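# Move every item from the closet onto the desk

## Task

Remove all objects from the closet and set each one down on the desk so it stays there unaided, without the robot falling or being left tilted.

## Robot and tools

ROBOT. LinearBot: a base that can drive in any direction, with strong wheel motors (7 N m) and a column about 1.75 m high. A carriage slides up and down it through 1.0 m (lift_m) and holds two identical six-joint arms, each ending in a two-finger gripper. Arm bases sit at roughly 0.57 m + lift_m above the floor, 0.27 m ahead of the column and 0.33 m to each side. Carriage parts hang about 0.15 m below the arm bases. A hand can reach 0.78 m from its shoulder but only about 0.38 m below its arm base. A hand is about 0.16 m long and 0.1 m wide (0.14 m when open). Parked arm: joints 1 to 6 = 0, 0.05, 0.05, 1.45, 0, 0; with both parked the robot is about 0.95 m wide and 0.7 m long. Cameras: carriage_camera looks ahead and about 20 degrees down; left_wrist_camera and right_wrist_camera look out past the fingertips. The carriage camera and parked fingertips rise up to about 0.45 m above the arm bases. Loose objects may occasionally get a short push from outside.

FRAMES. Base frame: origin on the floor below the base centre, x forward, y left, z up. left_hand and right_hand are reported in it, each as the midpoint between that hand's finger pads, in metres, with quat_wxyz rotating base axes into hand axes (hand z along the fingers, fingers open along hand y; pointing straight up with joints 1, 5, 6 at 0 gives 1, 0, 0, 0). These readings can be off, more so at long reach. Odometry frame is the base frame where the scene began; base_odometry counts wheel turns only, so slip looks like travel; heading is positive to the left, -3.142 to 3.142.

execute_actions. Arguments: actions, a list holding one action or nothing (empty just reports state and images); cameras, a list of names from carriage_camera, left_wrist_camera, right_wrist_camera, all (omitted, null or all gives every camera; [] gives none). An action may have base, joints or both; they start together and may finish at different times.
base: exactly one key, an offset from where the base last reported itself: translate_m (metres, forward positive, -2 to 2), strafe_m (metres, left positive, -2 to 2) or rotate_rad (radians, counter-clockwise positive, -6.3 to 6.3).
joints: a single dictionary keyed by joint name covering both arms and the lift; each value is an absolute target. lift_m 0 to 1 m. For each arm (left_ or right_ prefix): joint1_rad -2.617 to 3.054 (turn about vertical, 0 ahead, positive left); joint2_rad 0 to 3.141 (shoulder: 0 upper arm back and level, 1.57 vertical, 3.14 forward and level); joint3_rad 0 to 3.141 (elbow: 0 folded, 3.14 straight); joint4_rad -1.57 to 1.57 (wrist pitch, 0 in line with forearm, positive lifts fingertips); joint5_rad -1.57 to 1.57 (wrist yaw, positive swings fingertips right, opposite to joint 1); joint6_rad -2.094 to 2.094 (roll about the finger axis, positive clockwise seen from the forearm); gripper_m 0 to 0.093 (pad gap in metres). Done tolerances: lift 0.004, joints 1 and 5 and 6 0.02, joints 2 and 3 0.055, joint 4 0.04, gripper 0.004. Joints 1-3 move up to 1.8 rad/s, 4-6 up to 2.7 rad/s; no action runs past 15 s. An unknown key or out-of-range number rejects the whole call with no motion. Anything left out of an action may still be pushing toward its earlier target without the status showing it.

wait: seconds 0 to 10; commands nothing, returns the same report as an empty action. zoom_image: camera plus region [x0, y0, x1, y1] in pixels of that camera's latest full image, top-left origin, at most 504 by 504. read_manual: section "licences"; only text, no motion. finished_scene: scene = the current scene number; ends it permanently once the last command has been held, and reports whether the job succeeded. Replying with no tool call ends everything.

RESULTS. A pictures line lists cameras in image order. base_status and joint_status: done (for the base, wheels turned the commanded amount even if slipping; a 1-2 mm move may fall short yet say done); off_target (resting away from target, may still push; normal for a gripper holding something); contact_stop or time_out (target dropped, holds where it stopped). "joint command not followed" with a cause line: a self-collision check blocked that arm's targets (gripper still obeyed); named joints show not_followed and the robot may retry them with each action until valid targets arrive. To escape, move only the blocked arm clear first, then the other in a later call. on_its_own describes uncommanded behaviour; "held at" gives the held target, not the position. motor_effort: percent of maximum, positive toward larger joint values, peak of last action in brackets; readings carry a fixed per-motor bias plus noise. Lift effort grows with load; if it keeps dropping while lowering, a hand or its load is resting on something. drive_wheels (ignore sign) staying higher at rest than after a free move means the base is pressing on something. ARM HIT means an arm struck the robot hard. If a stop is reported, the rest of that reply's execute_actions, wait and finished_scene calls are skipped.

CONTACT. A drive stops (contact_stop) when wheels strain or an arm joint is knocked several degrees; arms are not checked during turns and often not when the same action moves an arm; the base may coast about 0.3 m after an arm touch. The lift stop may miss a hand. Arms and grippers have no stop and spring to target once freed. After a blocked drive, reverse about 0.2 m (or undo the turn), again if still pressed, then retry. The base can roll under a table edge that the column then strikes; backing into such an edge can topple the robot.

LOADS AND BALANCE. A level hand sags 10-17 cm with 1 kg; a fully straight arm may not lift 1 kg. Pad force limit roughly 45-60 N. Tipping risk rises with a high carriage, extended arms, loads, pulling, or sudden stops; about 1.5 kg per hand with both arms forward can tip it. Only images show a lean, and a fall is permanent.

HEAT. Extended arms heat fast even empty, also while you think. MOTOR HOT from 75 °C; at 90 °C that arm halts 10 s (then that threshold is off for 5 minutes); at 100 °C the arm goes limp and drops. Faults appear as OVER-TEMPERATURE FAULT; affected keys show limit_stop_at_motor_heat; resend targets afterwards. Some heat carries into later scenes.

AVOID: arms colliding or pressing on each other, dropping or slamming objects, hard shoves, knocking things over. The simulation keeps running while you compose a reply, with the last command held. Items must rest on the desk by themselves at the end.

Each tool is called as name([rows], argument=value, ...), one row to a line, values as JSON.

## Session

execute_actions(actions=[])

Scene clock: 0.00 s.
base_odometry: x=+0.000 y=+0.000 heading=+0.000 (m, m, rad; odometry frame)
base_status: not commanded
joint_positions: lift_m=+0.300 left_joint1_rad=+0.004 left_joint2_rad=+0.033 left_joint3_rad=+0.053 left_joint4_rad=+1.486 left_joint5_rad=-0.011 left_joint6_rad=+0.034 left_gripper_m=+0.094 right_joint1_rad=+0.025 right_joint2_rad=+0.038 right_joint3_rad=+0.043 right_joint4_rad=+1.396 right_joint5_rad=-0.028 right_joint6_rad=-0.015 right_gripper_m=+0.094
joint_status: not commanded
motor_effort: lift_m=+28 drive_wheels=-2 (%)
left_hand: x=+0.2765 y=+0.3138 z=+1.3316 quat_wxyz=(+0.999, -0.005, +0.032, +0.019) (m; base frame)
right_hand: x=+0.3030 y=-0.3060 z=+1.3261 quat_wxyz=(+0.996, -0.015, +0.084, +0.006) (m; base frame)
pictures: carriage_camera, left_wrist_camera, right_wrist_camera
Images, in order (width x height): carriage_camera 504x504, left_wrist_camera 504x504, right_wrist_camera 504x504.

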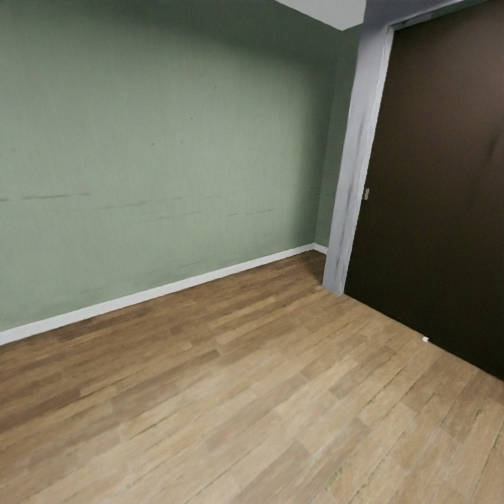

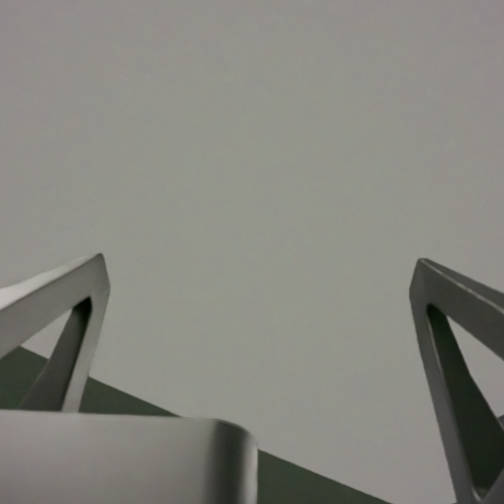

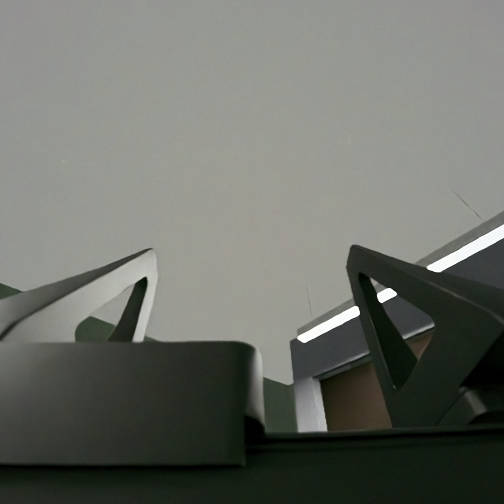

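execute_actions([
  {"base":{"rotate_rad":-1.03},"joints":{"left_joint4_rad":0.1,"right_joint4_rad":0.1,"left_joint1_rad":2.5,"right_joint1_rad":-2.4,"lift_m":0.03}},
])

Scene clock: 4.03 s.
base_odometry: x=+0.000 y=+0.000 heading=-1.030 (m, m, rad; odometry frame)
base_status: done
joint_positions: lift_m=+0.030 left_joint1_rad=+2.492 left_joint2_rad=+0.033 left_joint3_rad=+0.053 left_joint4_rad=+0.103 left_joint5_rad=-0.009 left_joint6_rad=+0.034 left_gripper_m=+0.094 right_joint1_rad=-2.396 right_joint2_rad=+0.038 right_joint3_rad=+0.043 right_joint4_rad=+0.100 right_joint5_rad=-0.028 right_joint6_rad=-0.015 right_gripper_m=+0.094
joint_status: all done
motor_effort: lift_m=+22(20) drive_wheels=+4(11) (%)
left_hand: x=+0.0656 y=+0.4582 z=+0.8464 quat_wxyz=(+0.224, -0.625, +0.219, +0.715) (m; base frame)
right_hand: x=+0.0837 y=-0.4818 z=+0.8394 quat_wxyz=(+0.274, +0.617, +0.258, -0.691) (m; base frame)
pictures: carriage_camera, left_wrist_camera, right_wrist_camera
Images, in order (width x height): carriage_camera 504x504, left_wrist_camera 504x504, right_wrist_camera 504x504.

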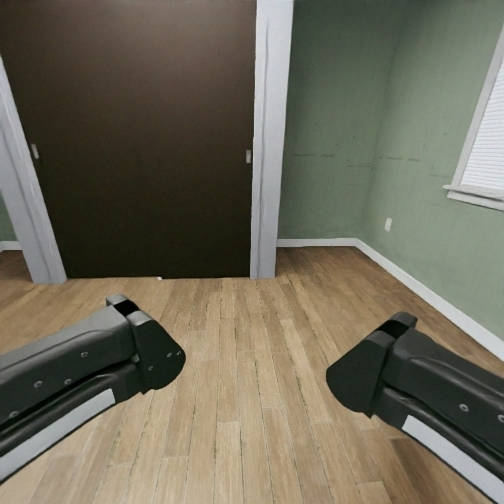

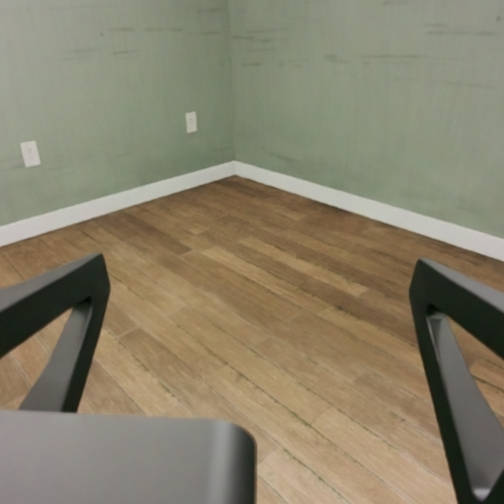

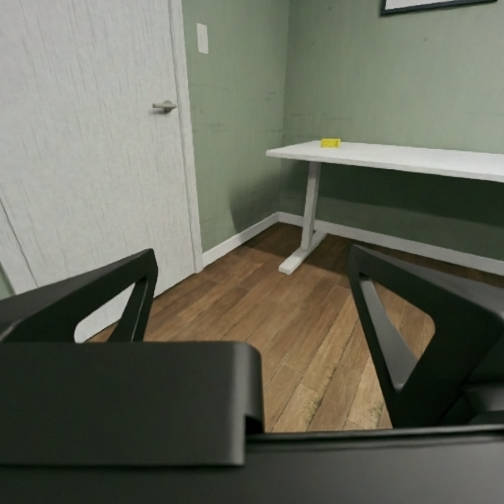

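execute_actions([
  {"base":{"strafe_m":0.36},"joints":{"left_joint4_rad":1.45,"right_joint4_rad":0,"left_joint1_rad":0,"right_joint1_rad":0,"right_joint5_rad":0,"right_joint2_rad":1.0,"right_joint3_rad":1.0,"right_gripper_m":0,"left_gripper_m":0}},
], cameras=[])

execute_actions([
  {"base":{"translate_m":1.3}},
], cameras=["carriage_camera","right_wrist_camera"])

Scene clock: 8.73 s.
base_odometry: x=+0.309 y=+0.185 heading=-1.030 (m, m, rad; odometry frame)
base_status: done
joint_positions: lift_m=+0.030 left_joint1_rad=+0.007 left_joint2_rad=+0.033 left_joint3_rad=+0.053 left_joint4_rad=+1.440 left_joint5_rad=-0.010 left_joint6_rad=+0.034 left_gripper_m=+0.000 right_joint1_rad=-0.003 right_joint2_rad=+0.992 right_joint3_rad=+0.991 right_joint4_rad=+0.014 right_joint5_rad=-0.002 right_joint6_rad=-0.015 right_gripper_m=+0.000
joint_status: all done
motor_effort: lift_m=+27(22) drive_wheels=-7(15) (%)
left_hand: x=+0.2877 y=+0.3138 z=+1.0605 quat_wxyz=(+0.998, -0.004, +0.055, +0.021) (m; base frame)
right_hand: x=+0.6271 y=-0.3125 z=+1.0266 quat_wxyz=(+0.712, -0.005, +0.702, -0.006) (m; base frame)
pictures: none
No camera images: the call's "cameras" was empty. Leave "cameras" out to get every camera's image.

Scene clock: 13.73 s.
base_odometry: x=+0.979 y=-0.929 heading=-1.030 (m, m, rad; odometry frame)
base_status: done
joint_positions: lift_m=+0.030 left_joint1_rad=+0.007 left_joint2_rad=+0.033 left_joint3_rad=+0.053 left_joint4_rad=+1.441 left_joint5_rad=-0.010 left_joint6_rad=+0.034 left_gripper_m=+0.000 right_joint1_rad=-0.003 right_joint2_rad=+0.992 right_joint3_rad=+0.991 right_joint4_rad=+0.014 right_joint5_rad=-0.001 right_joint6_rad=-0.015 right_gripper_m=+0.000
joint_status: not commanded
motor_effort: lift_m=+23(22) drive_wheels=-5(13) (%)
left_hand: x=+0.2875 y=+0.3138 z=+1.0605 quat_wxyz=(+0.998, -0.004, +0.055, +0.021) (m; base frame)
right_hand: x=+0.6271 y=-0.3126 z=+1.0266 quat_wxyz=(+0.712, -0.005, +0.702, -0.006) (m; base frame)
pictures: carriage_camera, right_wrist_camera
Images, in order (width x height): carriage_camera 504x504, right_wrist_camera 504x504.

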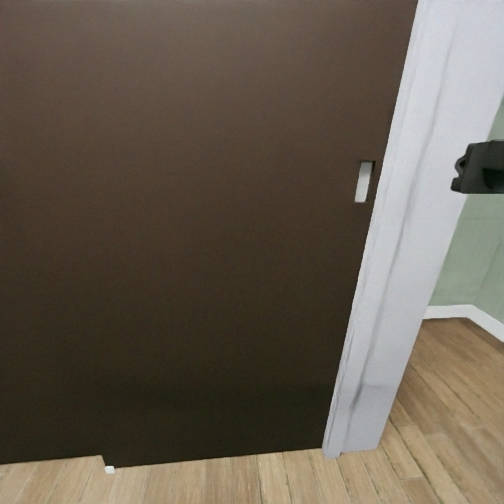

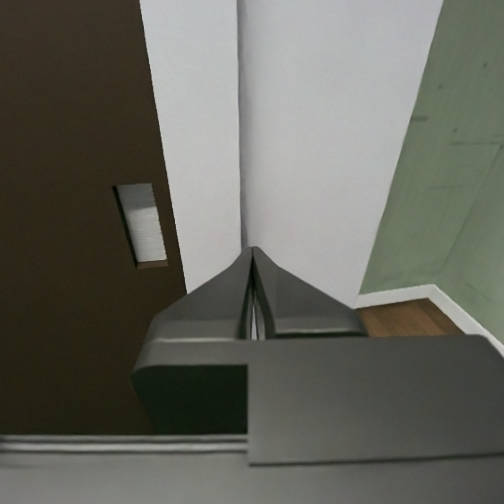

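execute_actions([
  {"base":{"rotate_rad":0.08},"joints":{"lift_m":0,"right_joint3_rad":0.92,"right_joint4_rad":0.07}},
], cameras=[])

execute_actions([
  {"base":{"translate_m":0.09}},
], cameras=["carriage_camera","right_wrist_camera"])

Scene clock: 16.17 s.
base_odometry: x=+0.979 y=-0.929 heading=-0.950 (m, m, rad; odometry frame)
base_status: done
joint_positions: lift_m=+0.000 left_joint1_rad=+0.007 left_joint2_rad=+0.033 left_joint3_rad=+0.053 left_joint4_rad=+1.442 left_joint5_rad=-0.010 left_joint6_rad=+0.034 left_gripper_m=+0.000 right_joint1_rad=-0.003 right_joint2_rad=+0.992 right_joint3_rad=+0.925 right_joint4_rad=+0.074 right_joint5_rad=-0.001 right_joint6_rad=-0.015 right_gripper_m=+0.000
joint_status: all done
motor_effort: lift_m=+24(26) drive_wheels=-4(8) (%)
left_hand: x=+0.2873 y=+0.3138 z=+1.0306 quat_wxyz=(+0.998, -0.004, +0.054, +0.021) (m; base frame)
right_hand: x=+0.6305 y=-0.3127 z=+0.9790 quat_wxyz=(+0.710, -0.005, +0.705, -0.006) (m; base frame)
pictures: none
No camera images: the call's "cameras" was empty. Leave "cameras" out to get every camera's image.

Scene clock: 17.67 s.
base_odometry: x=+1.031 y=-1.002 heading=-0.950 (m, m, rad; odometry frame)
base_status: done
joint_positions: lift_m=+0.000 left_joint1_rad=+0.007 left_joint2_rad=+0.033 left_joint3_rad=+0.053 left_joint4_rad=+1.442 left_joint5_rad=-0.010 left_joint6_rad=+0.034 left_gripper_m=+0.000 right_joint1_rad=-0.003 right_joint2_rad=+0.928 right_joint3_rad=+0.925 right_joint4_rad=-0.013 right_joint5_rad=-0.001 right_joint6_rad=-0.015 right_gripper_m=+0.000
joint_status: not commanded
motor_effort: lift_m=+22(28) drive_wheels=+8(11) (%)
left_hand: x=+0.2873 y=+0.3138 z=+1.0306 quat_wxyz=(+0.998, -0.004, +0.054, +0.021) (m; base frame)
right_hand: x=+0.6135 y=-0.3126 z=+0.9795 quat_wxyz=(+0.702, -0.005, +0.712, -0.006) (m; base frame)
pictures: carriage_camera, right_wrist_camera
Images, in order (width x height): carriage_camera 504x504, right_wrist_camera 504x504.

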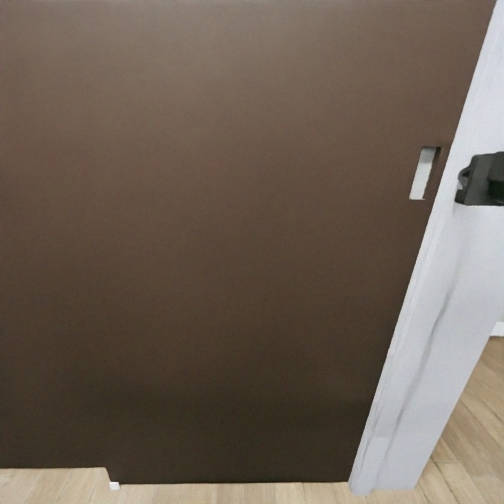

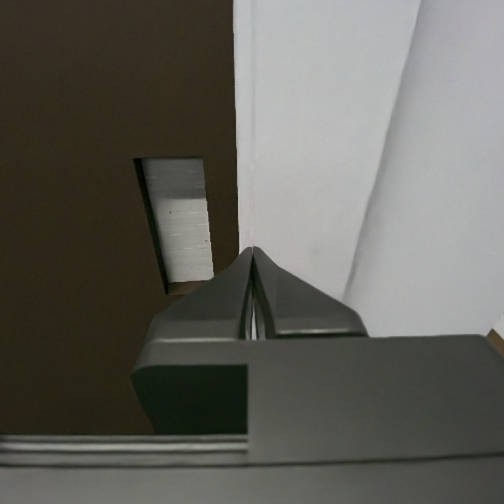

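execute_actions([
  {"base":{"strafe_m":0.05},"joints":{"lift_m":0.015,"right_joint2_rad":0.9,"right_joint4_rad":-0.02}},
], cameras=["right_wrist_camera"])

execute_actions([
  {"base":{"translate_m":0.04}},
], cameras=["right_wrist_camera"])

Scene clock: 19.77 s.
base_odometry: x=+1.072 y=-0.973 heading=-0.950 (m, m, rad; odometry frame)
base_status: done
joint_positions: lift_m=+0.015 left_joint1_rad=+0.007 left_joint2_rad=+0.033 left_joint3_rad=+0.053 left_joint4_rad=+1.443 left_joint5_rad=-0.010 left_joint6_rad=+0.034 left_gripper_m=+0.000 right_joint1_rad=-0.003 right_joint2_rad=+0.917 right_joint3_rad=+0.925 right_joint4_rad=-0.020 right_joint5_rad=+0.005 right_joint6_rad=-0.015 right_gripper_m=+0.000
joint_status: all done
motor_effort: lift_m=+24(24) drive_wheels=-3(11) (%)
left_hand: x=+0.2870 y=+0.3138 z=+1.0457 quat_wxyz=(+0.998, -0.004, +0.054, +0.021) (m; base frame)
right_hand: x=+0.6105 y=-0.3137 z=+0.9964 quat_wxyz=(+0.703, -0.003, +0.711, -0.008) (m; base frame)
pictures: right_wrist_camera
Images, in order (width x height): right_wrist_camera 504x504.

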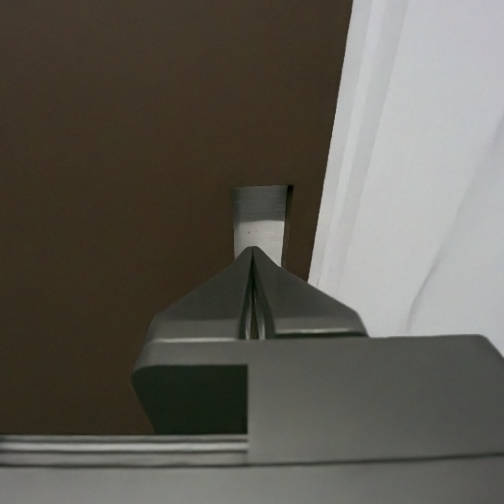

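Scene clock: 20.87 s.
base_odometry: x=+1.095 y=-1.006 heading=-0.949 (m, m, rad; odometry frame)
base_status: done
joint_positions: lift_m=+0.015 left_joint1_rad=+0.007 left_joint2_rad=+0.033 left_joint3_rad=+0.053 left_joint4_rad=+1.443 left_joint5_rad=-0.010 left_joint6_rad=+0.034 left_gripper_m=+0.000 right_joint1_rad=-0.003 right_joint2_rad=+0.917 right_joint3_rad=+0.925 right_joint4_rad=-0.014 right_joint5_rad=+0.005 right_joint6_rad=-0.015 right_gripper_m=+0.000
joint_status: not commanded
motor_effort: lift_m=+25(25) drive_wheels=-6(11) (%)
left_hand: x=+0.2870 y=+0.3138 z=+1.0457 quat_wxyz=(+0.998, -0.004, +0.054, +0.021) (m; base frame)
right_hand: x=+0.6105 y=-0.3137 z=+0.9979 quat_wxyz=(+0.705, -0.003, +0.709, -0.008) (m; base frame)
pictures: right_wrist_camera
Images, in order (width x height): right_wrist_camera 504x504.

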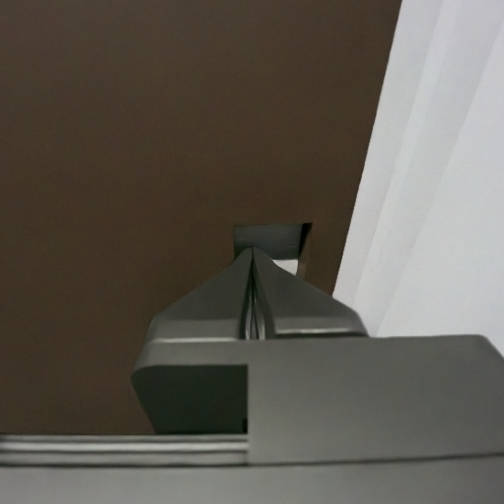

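execute_actions([
  {"joints":{"lift_m":0.0,"right_joint5_rad":0.04,"right_joint4_rad":-0.07}},
], cameras=[])

execute_actions([
  {"base":{"translate_m":0.03}},
], cameras=["right_wrist_camera"])

Scene clock: 22.37 s.
base_odometry: x=+1.095 y=-1.006 heading=-0.950 (m, m, rad; odometry frame)
base_status: not commanded
joint_positions: lift_m=+0.000 left_joint1_rad=+0.007 left_joint2_rad=+0.033 left_joint3_rad=+0.053 left_joint4_rad=+1.443 left_joint5_rad=-0.010 left_joint6_rad=+0.034 left_gripper_m=+0.000 right_joint1_rad=-0.003 right_joint2_rad=+0.916 right_joint3_rad=+0.925 right_joint4_rad=-0.059 right_joint5_rad=+0.037 right_joint6_rad=-0.015 right_gripper_m=+0.000
joint_status: all done
motor_effort: lift_m=+28(21) drive_wheels=-5(5) (%)
left_hand: x=+0.2869 y=+0.3138 z=+1.0307 quat_wxyz=(+0.998, -0.004, +0.054, +0.021) (m; base frame)
right_hand: x=+0.6099 y=-0.3191 z=+0.9719 quat_wxyz=(+0.689, +0.008, +0.725, -0.020) (m; base frame)
pictures: none
No camera images: the call's "cameras" was empty. Leave "cameras" out to get every camera's image.

Scene clock: 23.33 s.
base_odometry: x=+1.113 y=-1.030 heading=-0.949 (m, m, rad; odometry frame)
base_status: done
joint_positions: lift_m=+0.000 left_joint1_rad=+0.007 left_joint2_rad=+0.033 left_joint3_rad=+0.053 left_joint4_rad=+1.444 left_joint5_rad=-0.010 left_joint6_rad=+0.034 left_gripper_m=+0.000 right_joint1_rad=-0.003 right_joint2_rad=+0.828 right_joint3_rad=+0.925 right_joint4_rad=-0.163 right_joint5_rad=+0.044 right_joint6_rad=-0.015 right_gripper_m=+0.000
joint_status: not commanded
motor_effort: lift_m=+23(24) drive_wheels=+4(11) (%)
left_hand: x=+0.2868 y=+0.3138 z=+1.0307 quat_wxyz=(+0.998, -0.004, +0.054, +0.021) (m; base frame)
right_hand: x=+0.5854 y=-0.3202 z=+0.9743 quat_wxyz=(+0.683, +0.010, +0.730, -0.022) (m; base frame)
pictures: right_wrist_camera
Images, in order (width x height): right_wrist_camera 504x504.

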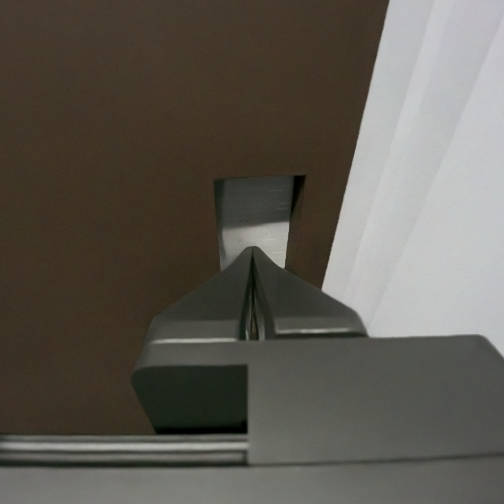

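execute_actions([
  {"base":{"strafe_m":0.35},"joints":{"right_joint5_rad":-0.08,"right_joint2_rad":0.86,"right_joint4_rad":-0.13}},
], cameras=["carriage_camera","right_wrist_camera"])

Scene clock: 26.77 s.
base_odometry: x=+1.397 y=-0.826 heading=-0.950 (m, m, rad; odometry frame)
base_status: done
joint_positions: lift_m=+0.000 left_joint1_rad=+0.007 left_joint2_rad=+0.033 left_joint3_rad=+0.053 left_joint4_rad=+1.444 left_joint5_rad=-0.010 left_joint6_rad=+0.034 left_gripper_m=+0.000 right_joint1_rad=-0.055 right_joint2_rad=+0.783 right_joint3_rad=+0.925 right_joint4_rad=-0.220 right_joint5_rad=+0.221 right_joint6_rad=-0.010 right_gripper_m=+0.000
joint_status: right_joint2_rad off_target (ended at +0.783, target +0.860); right_joint4_rad off_target (ended at -0.220, target -0.130); right_joint5_rad off_target (ended at +0.221, target -0.080)
motor_effort: lift_m=+22(24) drive_wheels=+3(16) (%)
left_hand: x=+0.2868 y=+0.3138 z=+1.0307 quat_wxyz=(+0.998, -0.004, +0.054, +0.021) (m; base frame)
right_hand: x=+0.5660 y=-0.3665 z=+0.9743 quat_wxyz=(+0.672, +0.091, +0.728, -0.103) (m; base frame)
pictures: carriage_camera, right_wrist_camera
Images, in order (width x height): carriage_camera 504x504, right_wrist_camera 504x504.

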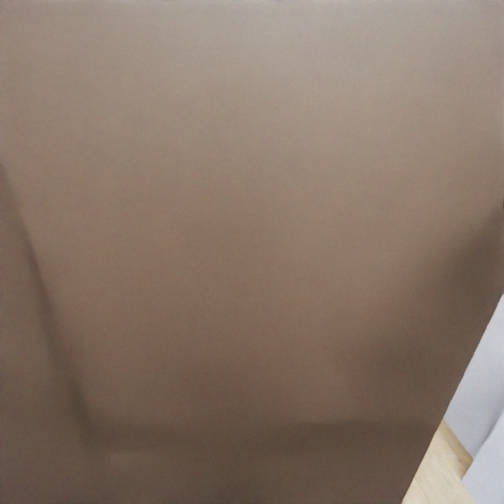

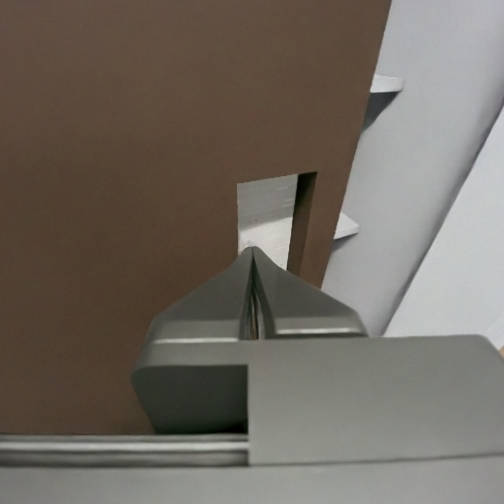

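execute_actions([
  {"base":{"strafe_m":0.42},"joints":{"right_joint5_rad":-0.15,"right_joint1_rad":0.03,"right_joint2_rad":0.77,"right_joint4_rad":-0.2}},
], cameras=["right_wrist_camera"])

Scene clock: 30.47 s.
base_odometry: x=+1.739 y=-0.582 heading=-0.950 (m, m, rad; odometry frame)
base_status: done
joint_positions: lift_m=+0.000 left_joint1_rad=+0.007 left_joint2_rad=+0.033 left_joint3_rad=+0.053 left_joint4_rad=+1.444 left_joint5_rad=-0.010 left_joint6_rad=+0.034 left_gripper_m=+0.000 right_joint1_rad=-0.076 right_joint2_rad=+0.713 right_joint3_rad=+0.936 right_joint4_rad=-0.309 right_joint5_rad=+0.407 right_joint6_rad=+0.005 right_gripper_m=+0.000
joint_status: right_joint1_rad off_target (ended at -0.076, target +0.030); right_joint2_rad off_target (ended at +0.713, target +0.770); right_joint4_rad off_target (ended at -0.309, target -0.200); right_joint5_rad off_target (ended at +0.407, target -0.150)
motor_effort: lift_m=+20(22) drive_wheels=+6(16) (%)
left_hand: x=+0.2868 y=+0.3138 z=+1.0307 quat_wxyz=(+0.998, -0.005, +0.054, +0.021) (m; base frame)
right_hand: x=+0.5317 y=-0.4006 z=+0.9781 quat_wxyz=(+0.656, +0.165, +0.716, -0.172) (m; base frame)
pictures: right_wrist_camera
Images, in order (width x height): right_wrist_camera 504x504.

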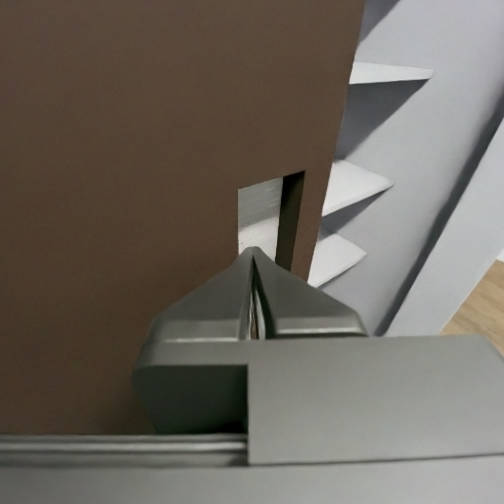

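execute_actions([
  {"base":{"translate_m":-0.12},"joints":{"right_joint5_rad":0.35,"right_joint1_rad":-0.07,"right_joint2_rad":0.6,"right_joint4_rad":-0.3}},
], cameras=[])

execute_actions([
  {"base":{"strafe_m":-0.8},"joints":{"right_joint5_rad":0,"right_joint1_rad":0,"right_joint2_rad":0.05,"right_joint3_rad":0.05,"right_joint4_rad":1.45,"lift_m":0.45}},
], cameras=["carriage_camera"])

Scene clock: 33.40 s.
base_odometry: x=+1.669 y=-0.485 heading=-0.950 (m, m, rad; odometry frame)
base_status: done
joint_positions: lift_m=+0.000 left_joint1_rad=+0.007 left_joint2_rad=+0.033 left_joint3_rad=+0.053 left_joint4_rad=+1.444 left_joint5_rad=-0.010 left_joint6_rad=+0.034 left_gripper_m=+0.000 right_joint1_rad=-0.078 right_joint2_rad=+0.612 right_joint3_rad=+0.934 right_joint4_rad=-0.296 right_joint5_rad=+0.355 right_joint6_rad=-0.006 right_gripper_m=+0.000
joint_status: all done
motor_effort: lift_m=+19(24) drive_wheels=-2(13) (%)
left_hand: x=+0.2867 y=+0.3138 z=+1.0307 quat_wxyz=(+0.998, -0.005, +0.053, +0.021) (m; base frame)
right_hand: x=+0.5076 y=-0.3911 z=+1.0051 quat_wxyz=(+0.699, +0.151, +0.682, -0.153) (m; base frame)
pictures: none
No camera images: the call's "cameras" was empty. Leave "cameras" out to get every camera's image.

Scene clock: 37.37 s.
base_odometry: x=+1.018 y=-0.949 heading=-0.951 (m, m, rad; odometry frame)
base_status: done
joint_positions: lift_m=+0.450 left_joint1_rad=+0.007 left_joint2_rad=+0.033 left_joint3_rad=+0.053 left_joint4_rad=+1.444 left_joint5_rad=-0.010 left_joint6_rad=+0.034 left_gripper_m=+0.000 right_joint1_rad=-0.006 right_joint2_rad=+0.073 right_joint3_rad=+0.065 right_joint4_rad=+1.445 right_joint5_rad=+0.004 right_joint6_rad=-0.007 right_gripper_m=+0.000
joint_status: all done
motor_effort: lift_m=+27(27) drive_wheels=-3(9) (%)
left_hand: x=+0.2867 y=+0.3138 z=+1.4807 quat_wxyz=(+0.998, -0.005, +0.053, +0.021) (m; base frame)
right_hand: x=+0.2955 y=-0.3127 z=+1.4837 quat_wxyz=(+0.998, +0.002, +0.066, -0.006) (m; base frame)
pictures: carriage_camera
Images, in order (width x height): carriage_camera 504x504.

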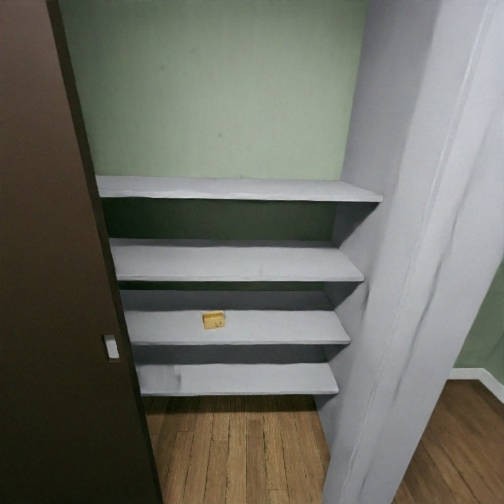

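zoom_image(camera="carriage_camera", region=[130, 280, 270, 400])

Region (130, 280, 270, 400) of carriage_camera's 504x504 image, scaled by 3.600, with more detail than that image has; it fills the top 432 rows of this view, and the rest is white.

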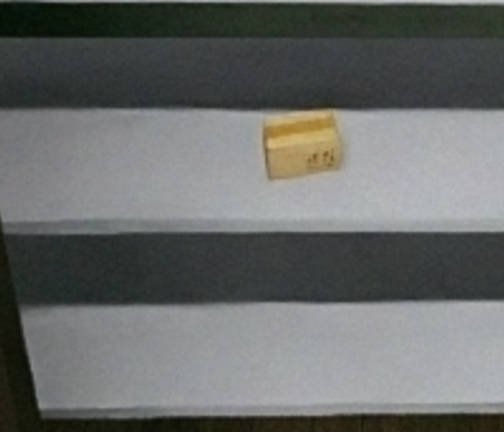

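execute_actions([
  {"base":{"rotate_rad":0.46},"joints":{"lift_m":0.04,"right_gripper_m":0.093,"right_joint5_rad":-1.5}},
], cameras=["carriage_camera"])

execute_actions([
  {"joints":{"right_joint1_rad":-0.5,"right_joint2_rad":1.5,"right_joint3_rad":0.6,"right_joint4_rad":0.9}},
], cameras=[])

execute_actions([
  {"base":{"translate_m":0.25}},
], cameras=["carriage_camera","right_wrist_camera"])

Scene clock: 51.20 s.
base_odometry: x=+1.018 y=-0.949 heading=-0.491 (m, m, rad; odometry frame)
base_status: done
joint_positions: lift_m=+0.040 left_joint1_rad=+0.007 left_joint2_rad=+0.033 left_joint3_rad=+0.053 left_joint4_rad=+1.445 left_joint5_rad=-0.010 left_joint6_rad=+0.034 left_gripper_m=+0.000 right_joint1_rad=-0.006 right_joint2_rad=+0.073 right_joint3_rad=+0.064 right_joint4_rad=+1.446 right_joint5_rad=-1.496 right_joint6_rad=-0.007 right_gripper_m=+0.093
joint_status: all done
motor_effort: lift_m=+18(18) drive_wheels=+3(9) (%)
left_hand: x=+0.2866 y=+0.3138 z=+1.0707 quat_wxyz=(+0.998, -0.005, +0.053, +0.021) (m; base frame)
right_hand: x=+0.2755 y=-0.1405 z=+0.9156 quat_wxyz=(+0.732, -0.679, +0.049, +0.041) (m; base frame)
pictures: carriage_camera
Images, in order (width x height): carriage_camera 504x504.

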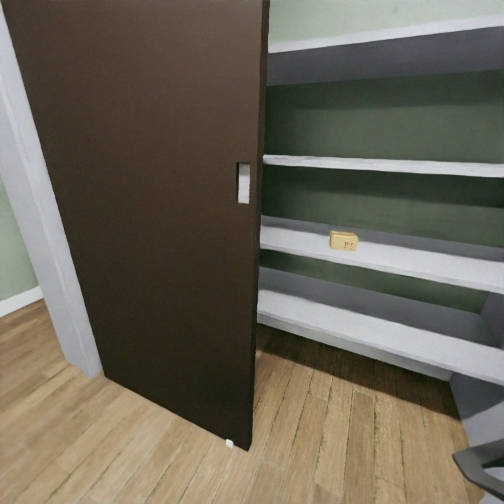

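Scene clock: 52.90 s.
base_odometry: x=+1.018 y=-0.949 heading=-0.491 (m, m, rad; odometry frame)
base_status: not commanded
joint_positions: lift_m=+0.040 left_joint1_rad=+0.007 left_joint2_rad=+0.033 left_joint3_rad=+0.053 left_joint4_rad=+1.445 left_joint5_rad=-0.010 left_joint6_rad=+0.034 left_gripper_m=+0.000 right_joint1_rad=-0.495 right_joint2_rad=+1.484 right_joint3_rad=+0.601 right_joint4_rad=+0.909 right_joint5_rad=-1.496 right_joint6_rad=-0.007 right_gripper_m=+0.093
joint_status: all done
motor_effort: lift_m=+27(24) drive_wheels=+3(3) (%)
left_hand: x=+0.2866 y=+0.3138 z=+1.0707 quat_wxyz=(+0.998, -0.005, +0.053, +0.021) (m; base frame)
right_hand: x=+0.5937 y=-0.2967 z=+0.8664 quat_wxyz=(+0.626, -0.349, +0.614, +0.330) (m; base frame)
pictures: none
No camera images: the call's "cameras" was empty. Leave "cameras" out to get every camera's image.

Scene clock: 55.30 s.
base_odometry: x=+1.239 y=-1.067 heading=-0.490 (m, m, rad; odometry frame)
base_status: done
joint_positions: lift_m=+0.040 left_joint1_rad=+0.007 left_joint2_rad=+0.033 left_joint3_rad=+0.053 left_joint4_rad=+1.445 left_joint5_rad=-0.010 left_joint6_rad=+0.034 left_gripper_m=+0.000 right_joint1_rad=-0.495 right_joint2_rad=+1.484 right_joint3_rad=+0.601 right_joint4_rad=+0.909 right_joint5_rad=-1.496 right_joint6_rad=-0.007 right_gripper_m=+0.093
joint_status: not commanded
motor_effort: lift_m=+25(23) drive_wheels=-7(15) (%)
left_hand: x=+0.2866 y=+0.3138 z=+1.0707 quat_wxyz=(+0.998, -0.005, +0.053, +0.021) (m; base frame)
right_hand: x=+0.5937 y=-0.2967 z=+0.8664 quat_wxyz=(+0.626, -0.349, +0.614, +0.330) (m; base frame)
pictures: carriage_camera, right_wrist_camera
Images, in order (width x height): carriage_camera 504x504, right_wrist_camera 504x504.

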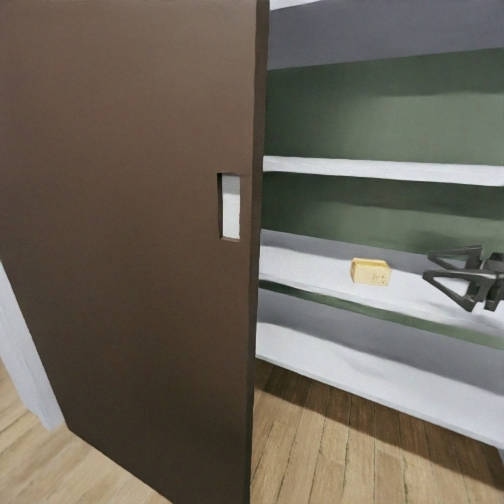

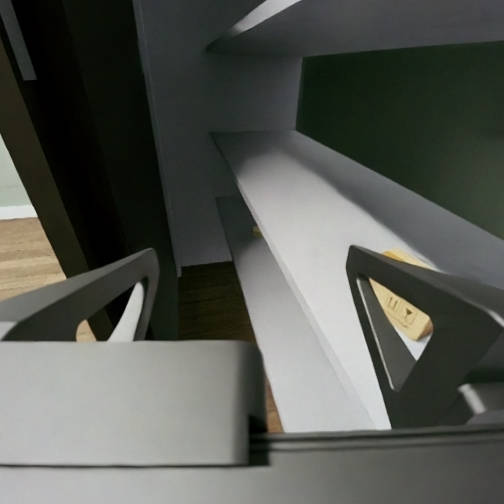

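execute_actions([
  {"base":{"strafe_m":-0.07},"joints":{"right_joint5_rad":-1.56}},
], cameras=[])

execute_actions([
  {"base":{"translate_m":0.07},"joints":{"right_joint1_rad":-0.47,"right_joint2_rad":2.3,"right_joint3_rad":1.52,"right_joint4_rad":0.78,"lift_m":0.02}},
], cameras=["carriage_camera","right_wrist_camera"])

Scene clock: 60.17 s.
base_odometry: x=+1.206 y=-1.129 heading=-0.490 (m, m, rad; odometry frame)
base_status: done
joint_positions: lift_m=+0.040 left_joint1_rad=+0.007 left_joint2_rad=+0.033 left_joint3_rad=+0.053 left_joint4_rad=+1.445 left_joint5_rad=-0.010 left_joint6_rad=+0.034 left_gripper_m=+0.000 right_joint1_rad=-0.495 right_joint2_rad=+1.484 right_joint3_rad=+0.601 right_joint4_rad=+0.909 right_joint5_rad=-1.555 right_joint6_rad=-0.007 right_gripper_m=+0.093
joint_status: all done
motor_effort: lift_m=+26(23) drive_wheels=-3(10) (%)
left_hand: x=+0.2866 y=+0.3138 z=+1.0707 quat_wxyz=(+0.998, -0.005, +0.053, +0.021) (m; base frame)
right_hand: x=+0.5850 y=-0.2916 z=+0.8662 quat_wxyz=(+0.616, -0.367, +0.604, +0.348) (m; base frame)
pictures: none
No camera images: the call's "cameras" was empty. Leave "cameras" out to get every camera's image.

Scene clock: 61.60 s.
base_odometry: x=+1.268 y=-1.162 heading=-0.490 (m, m, rad; odometry frame)
base_status: done
joint_positions: lift_m=+0.020 left_joint1_rad=+0.007 left_joint2_rad=+0.033 left_joint3_rad=+0.053 left_joint4_rad=+1.446 left_joint5_rad=-0.010 left_joint6_rad=+0.034 left_gripper_m=+0.000 right_joint1_rad=-0.475 right_joint2_rad=+2.282 right_joint3_rad=+1.515 right_joint4_rad=+0.791 right_joint5_rad=-1.558 right_joint6_rad=-0.008 right_gripper_m=+0.093
joint_status: all done
motor_effort: lift_m=+24(22) drive_wheels=+2(12) (%)
left_hand: x=+0.2862 y=+0.3138 z=+1.0507 quat_wxyz=(+0.998, -0.005, +0.052, +0.021) (m; base frame)
right_hand: x=+0.7719 y=-0.3812 z=+0.8075 quat_wxyz=(+0.611, -0.374, +0.600, +0.355) (m; base frame)
pictures: carriage_camera, right_wrist_camera
Images, in order (width x height): carriage_camera 504x504, right_wrist_camera 504x504.

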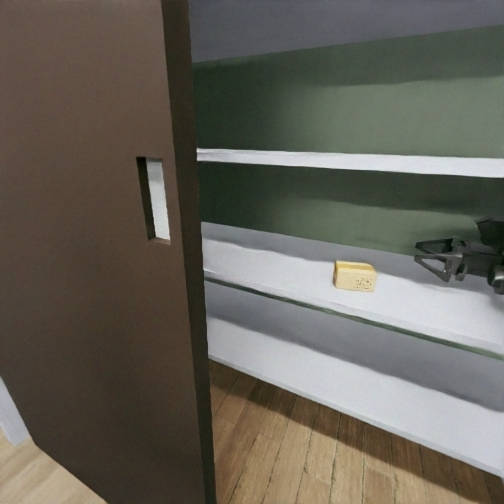

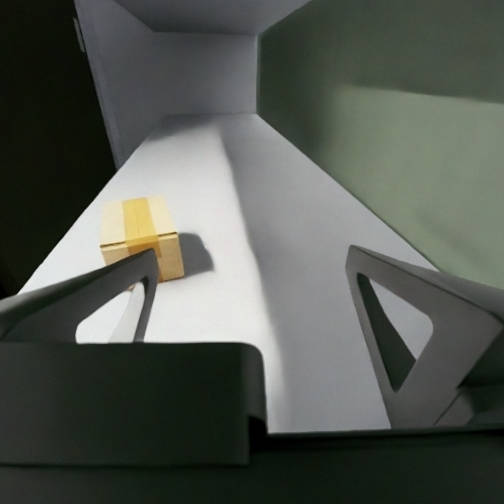

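execute_actions([
  {"joints":{"right_joint1_rad":-0.42,"right_joint2_rad":2.15,"right_joint3_rad":1.165,"right_joint4_rad":0.97,"lift_m":0.01}},
], cameras=["carriage_camera","right_wrist_camera"])

Scene clock: 64.30 s.
base_odometry: x=+1.268 y=-1.162 heading=-0.490 (m, m, rad; odometry frame)
base_status: not commanded
joint_positions: lift_m=+0.010 left_joint1_rad=+0.007 left_joint2_rad=+0.033 left_joint3_rad=+0.053 left_joint4_rad=+1.447 left_joint5_rad=-0.010 left_joint6_rad=+0.034 left_gripper_m=+0.000 right_joint1_rad=-0.415 right_joint2_rad=+2.138 right_joint3_rad=+1.175 right_joint4_rad=+0.977 right_joint5_rad=-1.558 right_joint6_rad=-0.008 right_gripper_m=+0.093
joint_status: all done
motor_effort: lift_m=+18(22) drive_wheels=+2(3) (%)
left_hand: x=+0.2861 y=+0.3138 z=+1.0407 quat_wxyz=(+0.998, -0.005, +0.052, +0.021) (m; base frame)
right_hand: x=+0.7210 y=-0.3267 z=+0.7795 quat_wxyz=(+0.599, -0.389, +0.590, +0.376) (m; base frame)
pictures: carriage_camera, right_wrist_camera
Images, in order (width x height): carriage_camera 504x504, right_wrist_camera 504x504.

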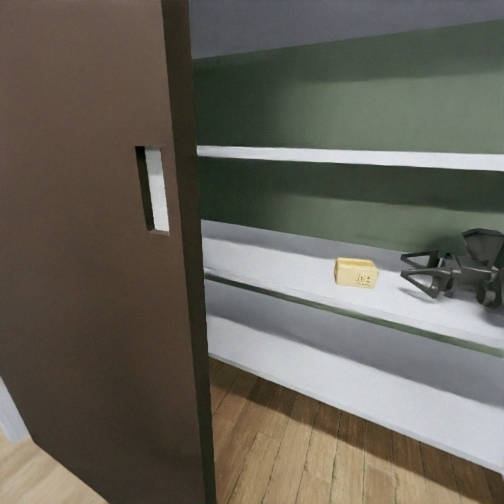

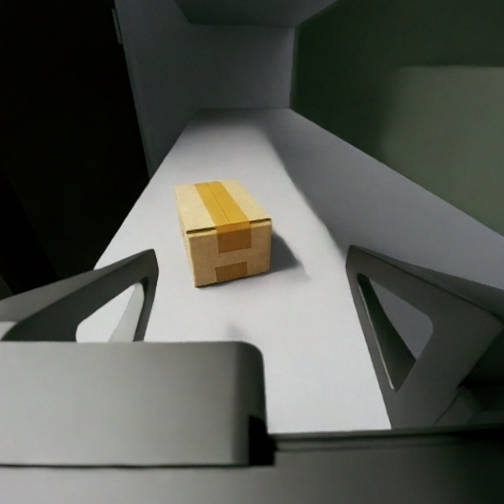

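execute_actions([
  {"joints":{"right_joint1_rad":-0.27,"lift_m":0.0,"right_joint2_rad":2.18,"right_joint4_rad":1.0}},
], cameras=["carriage_camera","right_wrist_camera"])

Scene clock: 65.80 s.
base_odometry: x=+1.268 y=-1.162 heading=-0.490 (m, m, rad; odometry frame)
base_status: not commanded
joint_positions: lift_m=+0.000 left_joint1_rad=+0.007 left_joint2_rad=+0.033 left_joint3_rad=+0.053 left_joint4_rad=+1.447 left_joint5_rad=-0.010 left_joint6_rad=+0.034 left_gripper_m=+0.000 right_joint1_rad=-0.264 right_joint2_rad=+2.163 right_joint3_rad=+1.175 right_joint4_rad=+1.005 right_joint5_rad=-1.558 right_joint6_rad=-0.008 right_gripper_m=+0.093
joint_status: all done
motor_effort: lift_m=+23(21) drive_wheels=-5(3) (%)
left_hand: x=+0.2860 y=+0.3138 z=+1.0307 quat_wxyz=(+0.998, -0.005, +0.052, +0.021) (m; base frame)
right_hand: x=+0.7193 y=-0.2577 z=+0.7614 quat_wxyz=(+0.570, -0.433, +0.559, +0.419) (m; base frame)
pictures: carriage_camera, right_wrist_camera
Images, in order (width x height): carriage_camera 504x504, right_wrist_camera 504x504.

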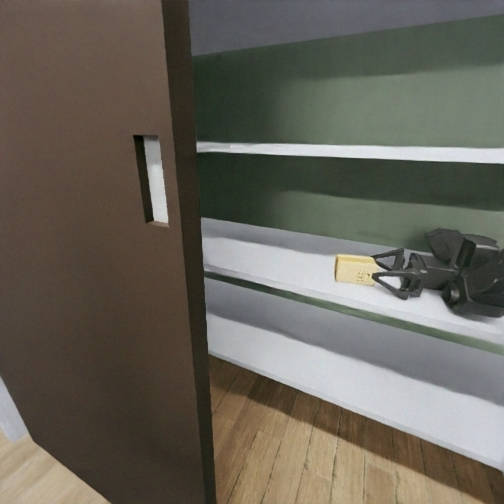

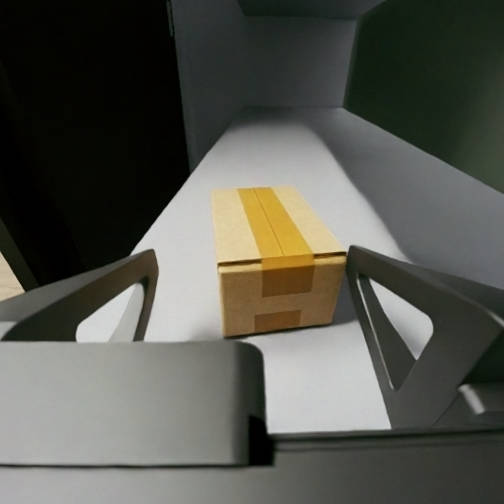

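execute_actions([
  {"base":{"translate_m":0.025}},
], cameras=[])

execute_actions([
  {"joints":{"right_joint1_rad":-0.16}},
], cameras=["carriage_camera","right_wrist_camera"])

Scene clock: 67.87 s.
base_odometry: x=+1.290 y=-1.174 heading=-0.491 (m, m, rad; odometry frame)
base_status: done
joint_positions: lift_m=+0.000 left_joint1_rad=+0.007 left_joint2_rad=+0.033 left_joint3_rad=+0.053 left_joint4_rad=+1.447 left_joint5_rad=-0.010 left_joint6_rad=+0.034 left_gripper_m=+0.000 right_joint1_rad=-0.265 right_joint2_rad=+2.163 right_joint3_rad=+1.175 right_joint4_rad=+1.005 right_joint5_rad=-1.558 right_joint6_rad=-0.008 right_gripper_m=+0.093
joint_status: not commanded
motor_effort: lift_m=+21(27) drive_wheels=+2(12) (%)
left_hand: x=+0.2859 y=+0.3138 z=+1.0308 quat_wxyz=(+0.998, -0.005, +0.052, +0.021) (m; base frame)
right_hand: x=+0.7193 y=-0.2582 z=+0.7614 quat_wxyz=(+0.570, -0.433, +0.559, +0.419) (m; base frame)
pictures: none
No camera images: the call's "cameras" was empty. Leave "cameras" out to get every camera's image.

Scene clock: 68.57 s.
base_odometry: x=+1.290 y=-1.174 heading=-0.491 (m, m, rad; odometry frame)
base_status: not commanded
joint_positions: lift_m=+0.000 left_joint1_rad=+0.007 left_joint2_rad=+0.033 left_joint3_rad=+0.053 left_joint4_rad=+1.447 left_joint5_rad=-0.010 left_joint6_rad=+0.034 left_gripper_m=+0.000 right_joint1_rad=-0.153 right_joint2_rad=+2.163 right_joint3_rad=+1.175 right_joint4_rad=+1.005 right_joint5_rad=-1.558 right_joint6_rad=-0.008 right_gripper_m=+0.093
joint_status: all done
motor_effort: lift_m=+23(21) drive_wheels=-5(2) (%)
left_hand: x=+0.2859 y=+0.3138 z=+1.0308 quat_wxyz=(+0.998, -0.005, +0.052, +0.021) (m; base frame)
right_hand: x=+0.7105 y=-0.2074 z=+0.7614 quat_wxyz=(+0.546, -0.463, +0.534, +0.450) (m; base frame)
pictures: carriage_camera, right_wrist_camera
Images, in order (width x height): carriage_camera 504x504, right_wrist_camera 504x504.

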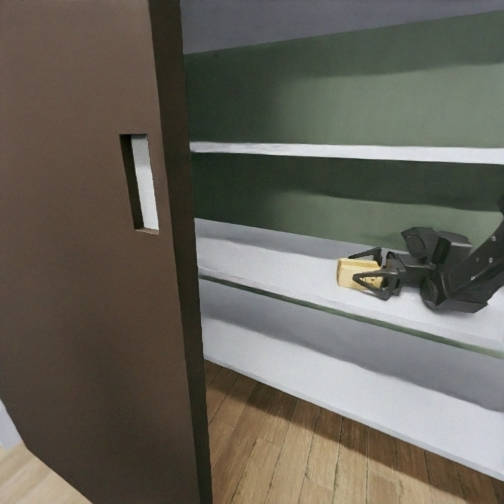

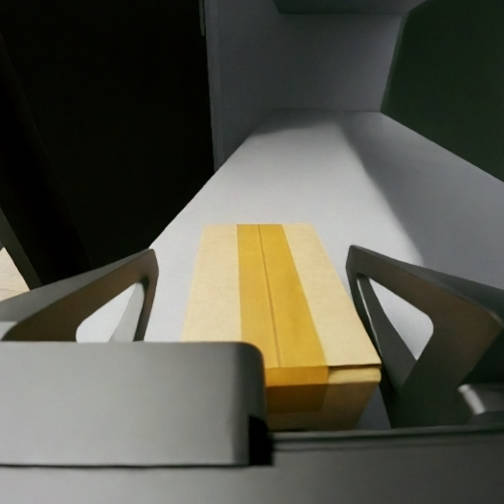

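execute_actions([
  {"joints":{"right_gripper_m":0.03}},
], cameras=[])

execute_actions([
  {"joints":{"lift_m":0.04}},
], cameras=["right_wrist_camera"])

execute_actions([
  {"base":{"translate_m":-0.12},"joints":{"right_joint1_rad":-0.5,"right_joint2_rad":1.2,"right_joint3_rad":0.4,"right_joint4_rad":0.8}},
], cameras=["carriage_camera","right_wrist_camera"])

Scene clock: 71.17 s.
base_odometry: x=+1.290 y=-1.174 heading=-0.491 (m, m, rad; odometry frame)
base_status: not commanded
joint_positions: lift_m=+0.000 left_joint1_rad=+0.007 left_joint2_rad=+0.033 left_joint3_rad=+0.053 left_joint4_rad=+1.447 left_joint5_rad=-0.010 left_joint6_rad=+0.034 left_gripper_m=+0.000 right_joint1_rad=-0.153 right_joint2_rad=+2.163 right_joint3_rad=+1.175 right_joint4_rad=+1.005 right_joint5_rad=-1.557 right_joint6_rad=-0.009 right_gripper_m=+0.059
joint_status: right_gripper_m off_target (ended at +0.059, target +0.030)
motor_effort: lift_m=+20(21) drive_wheels=+2(2) (%)
left_hand: x=+0.2859 y=+0.3138 z=+1.0308 quat_wxyz=(+0.998, -0.005, +0.052, +0.021) (m; base frame)
right_hand: x=+0.7106 y=-0.2074 z=+0.7615 quat_wxyz=(+0.546, -0.464, +0.534, +0.450) (m; base frame)
pictures: none
No camera images: the call's "cameras" was empty. Leave "cameras" out to get every camera's image.

Scene clock: 71.83 s.
base_odometry: x=+1.290 y=-1.174 heading=-0.491 (m, m, rad; odometry frame)
base_status: not commanded
joint_positions: lift_m=+0.040 left_joint1_rad=+0.007 left_joint2_rad=+0.033 left_joint3_rad=+0.053 left_joint4_rad=+1.447 left_joint5_rad=-0.011 left_joint6_rad=+0.034 left_gripper_m=+0.000 right_joint1_rad=-0.153 right_joint2_rad=+2.169 right_joint3_rad=+1.175 right_joint4_rad=+1.005 right_joint5_rad=-1.559 right_joint6_rad=-0.009 right_gripper_m=+0.059
joint_status: all done
motor_effort: lift_m=+21(26) drive_wheels=+2(2) (%)
left_hand: x=+0.2860 y=+0.3139 z=+1.0708 quat_wxyz=(+0.998, -0.005, +0.052, +0.021) (m; base frame)
right_hand: x=+0.7106 y=-0.2074 z=+0.7991 quat_wxyz=(+0.544, -0.462, +0.535, +0.452) (m; base frame)
pictures: right_wrist_camera
Images, in order (width x height): right_wrist_camera 504x504.

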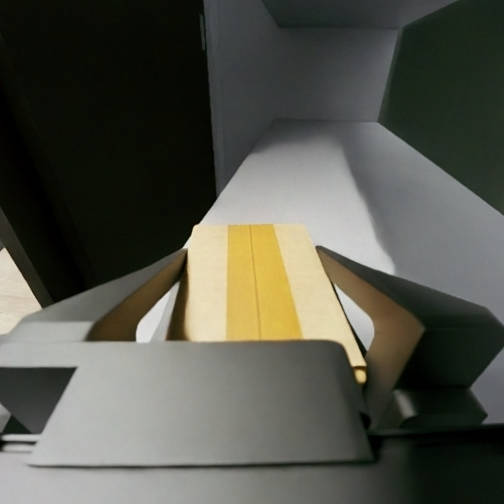

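Scene clock: 73.50 s.
base_odometry: x=+1.184 y=-1.118 heading=-0.491 (m, m, rad; odometry frame)
base_status: done
joint_positions: lift_m=+0.040 left_joint1_rad=+0.007 left_joint2_rad=+0.033 left_joint3_rad=+0.053 left_joint4_rad=+1.447 left_joint5_rad=-0.011 left_joint6_rad=+0.034 left_gripper_m=+0.000 right_joint1_rad=-0.504 right_joint2_rad=+1.212 right_joint3_rad=+0.411 right_joint4_rad=+0.807 right_joint5_rad=-1.559 right_joint6_rad=-0.009 right_gripper_m=+0.059
joint_status: all done
motor_effort: lift_m=+25(21) drive_wheels=-3(14) (%)
left_hand: x=+0.2860 y=+0.3139 z=+1.0708 quat_wxyz=(+0.998, -0.005, +0.052, +0.021) (m; base frame)
right_hand: x=+0.5336 y=-0.2661 z=+0.8662 quat_wxyz=(+0.614, -0.360, +0.608, +0.352) (m; base frame)
pictures: carriage_camera, right_wrist_camera
Images, in order (width x height): carriage_camera 504x504, right_wrist_camera 504x504.

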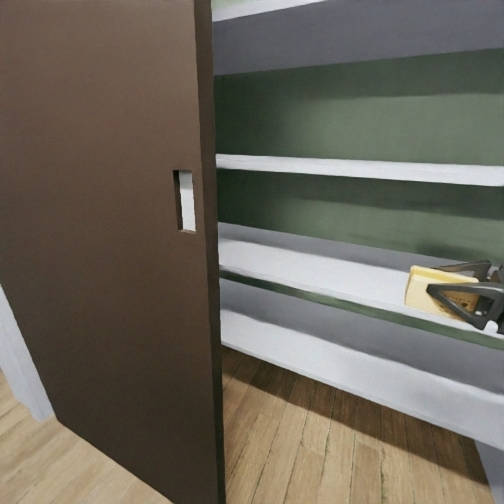

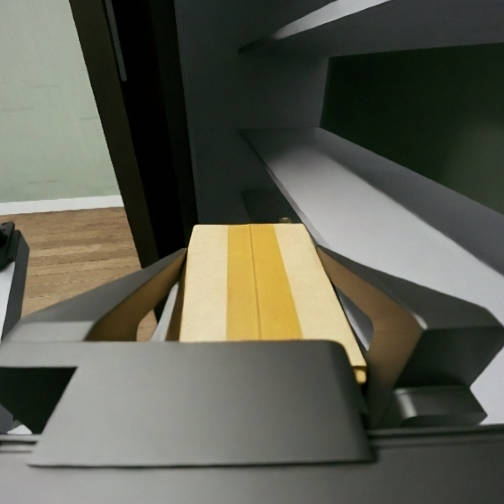

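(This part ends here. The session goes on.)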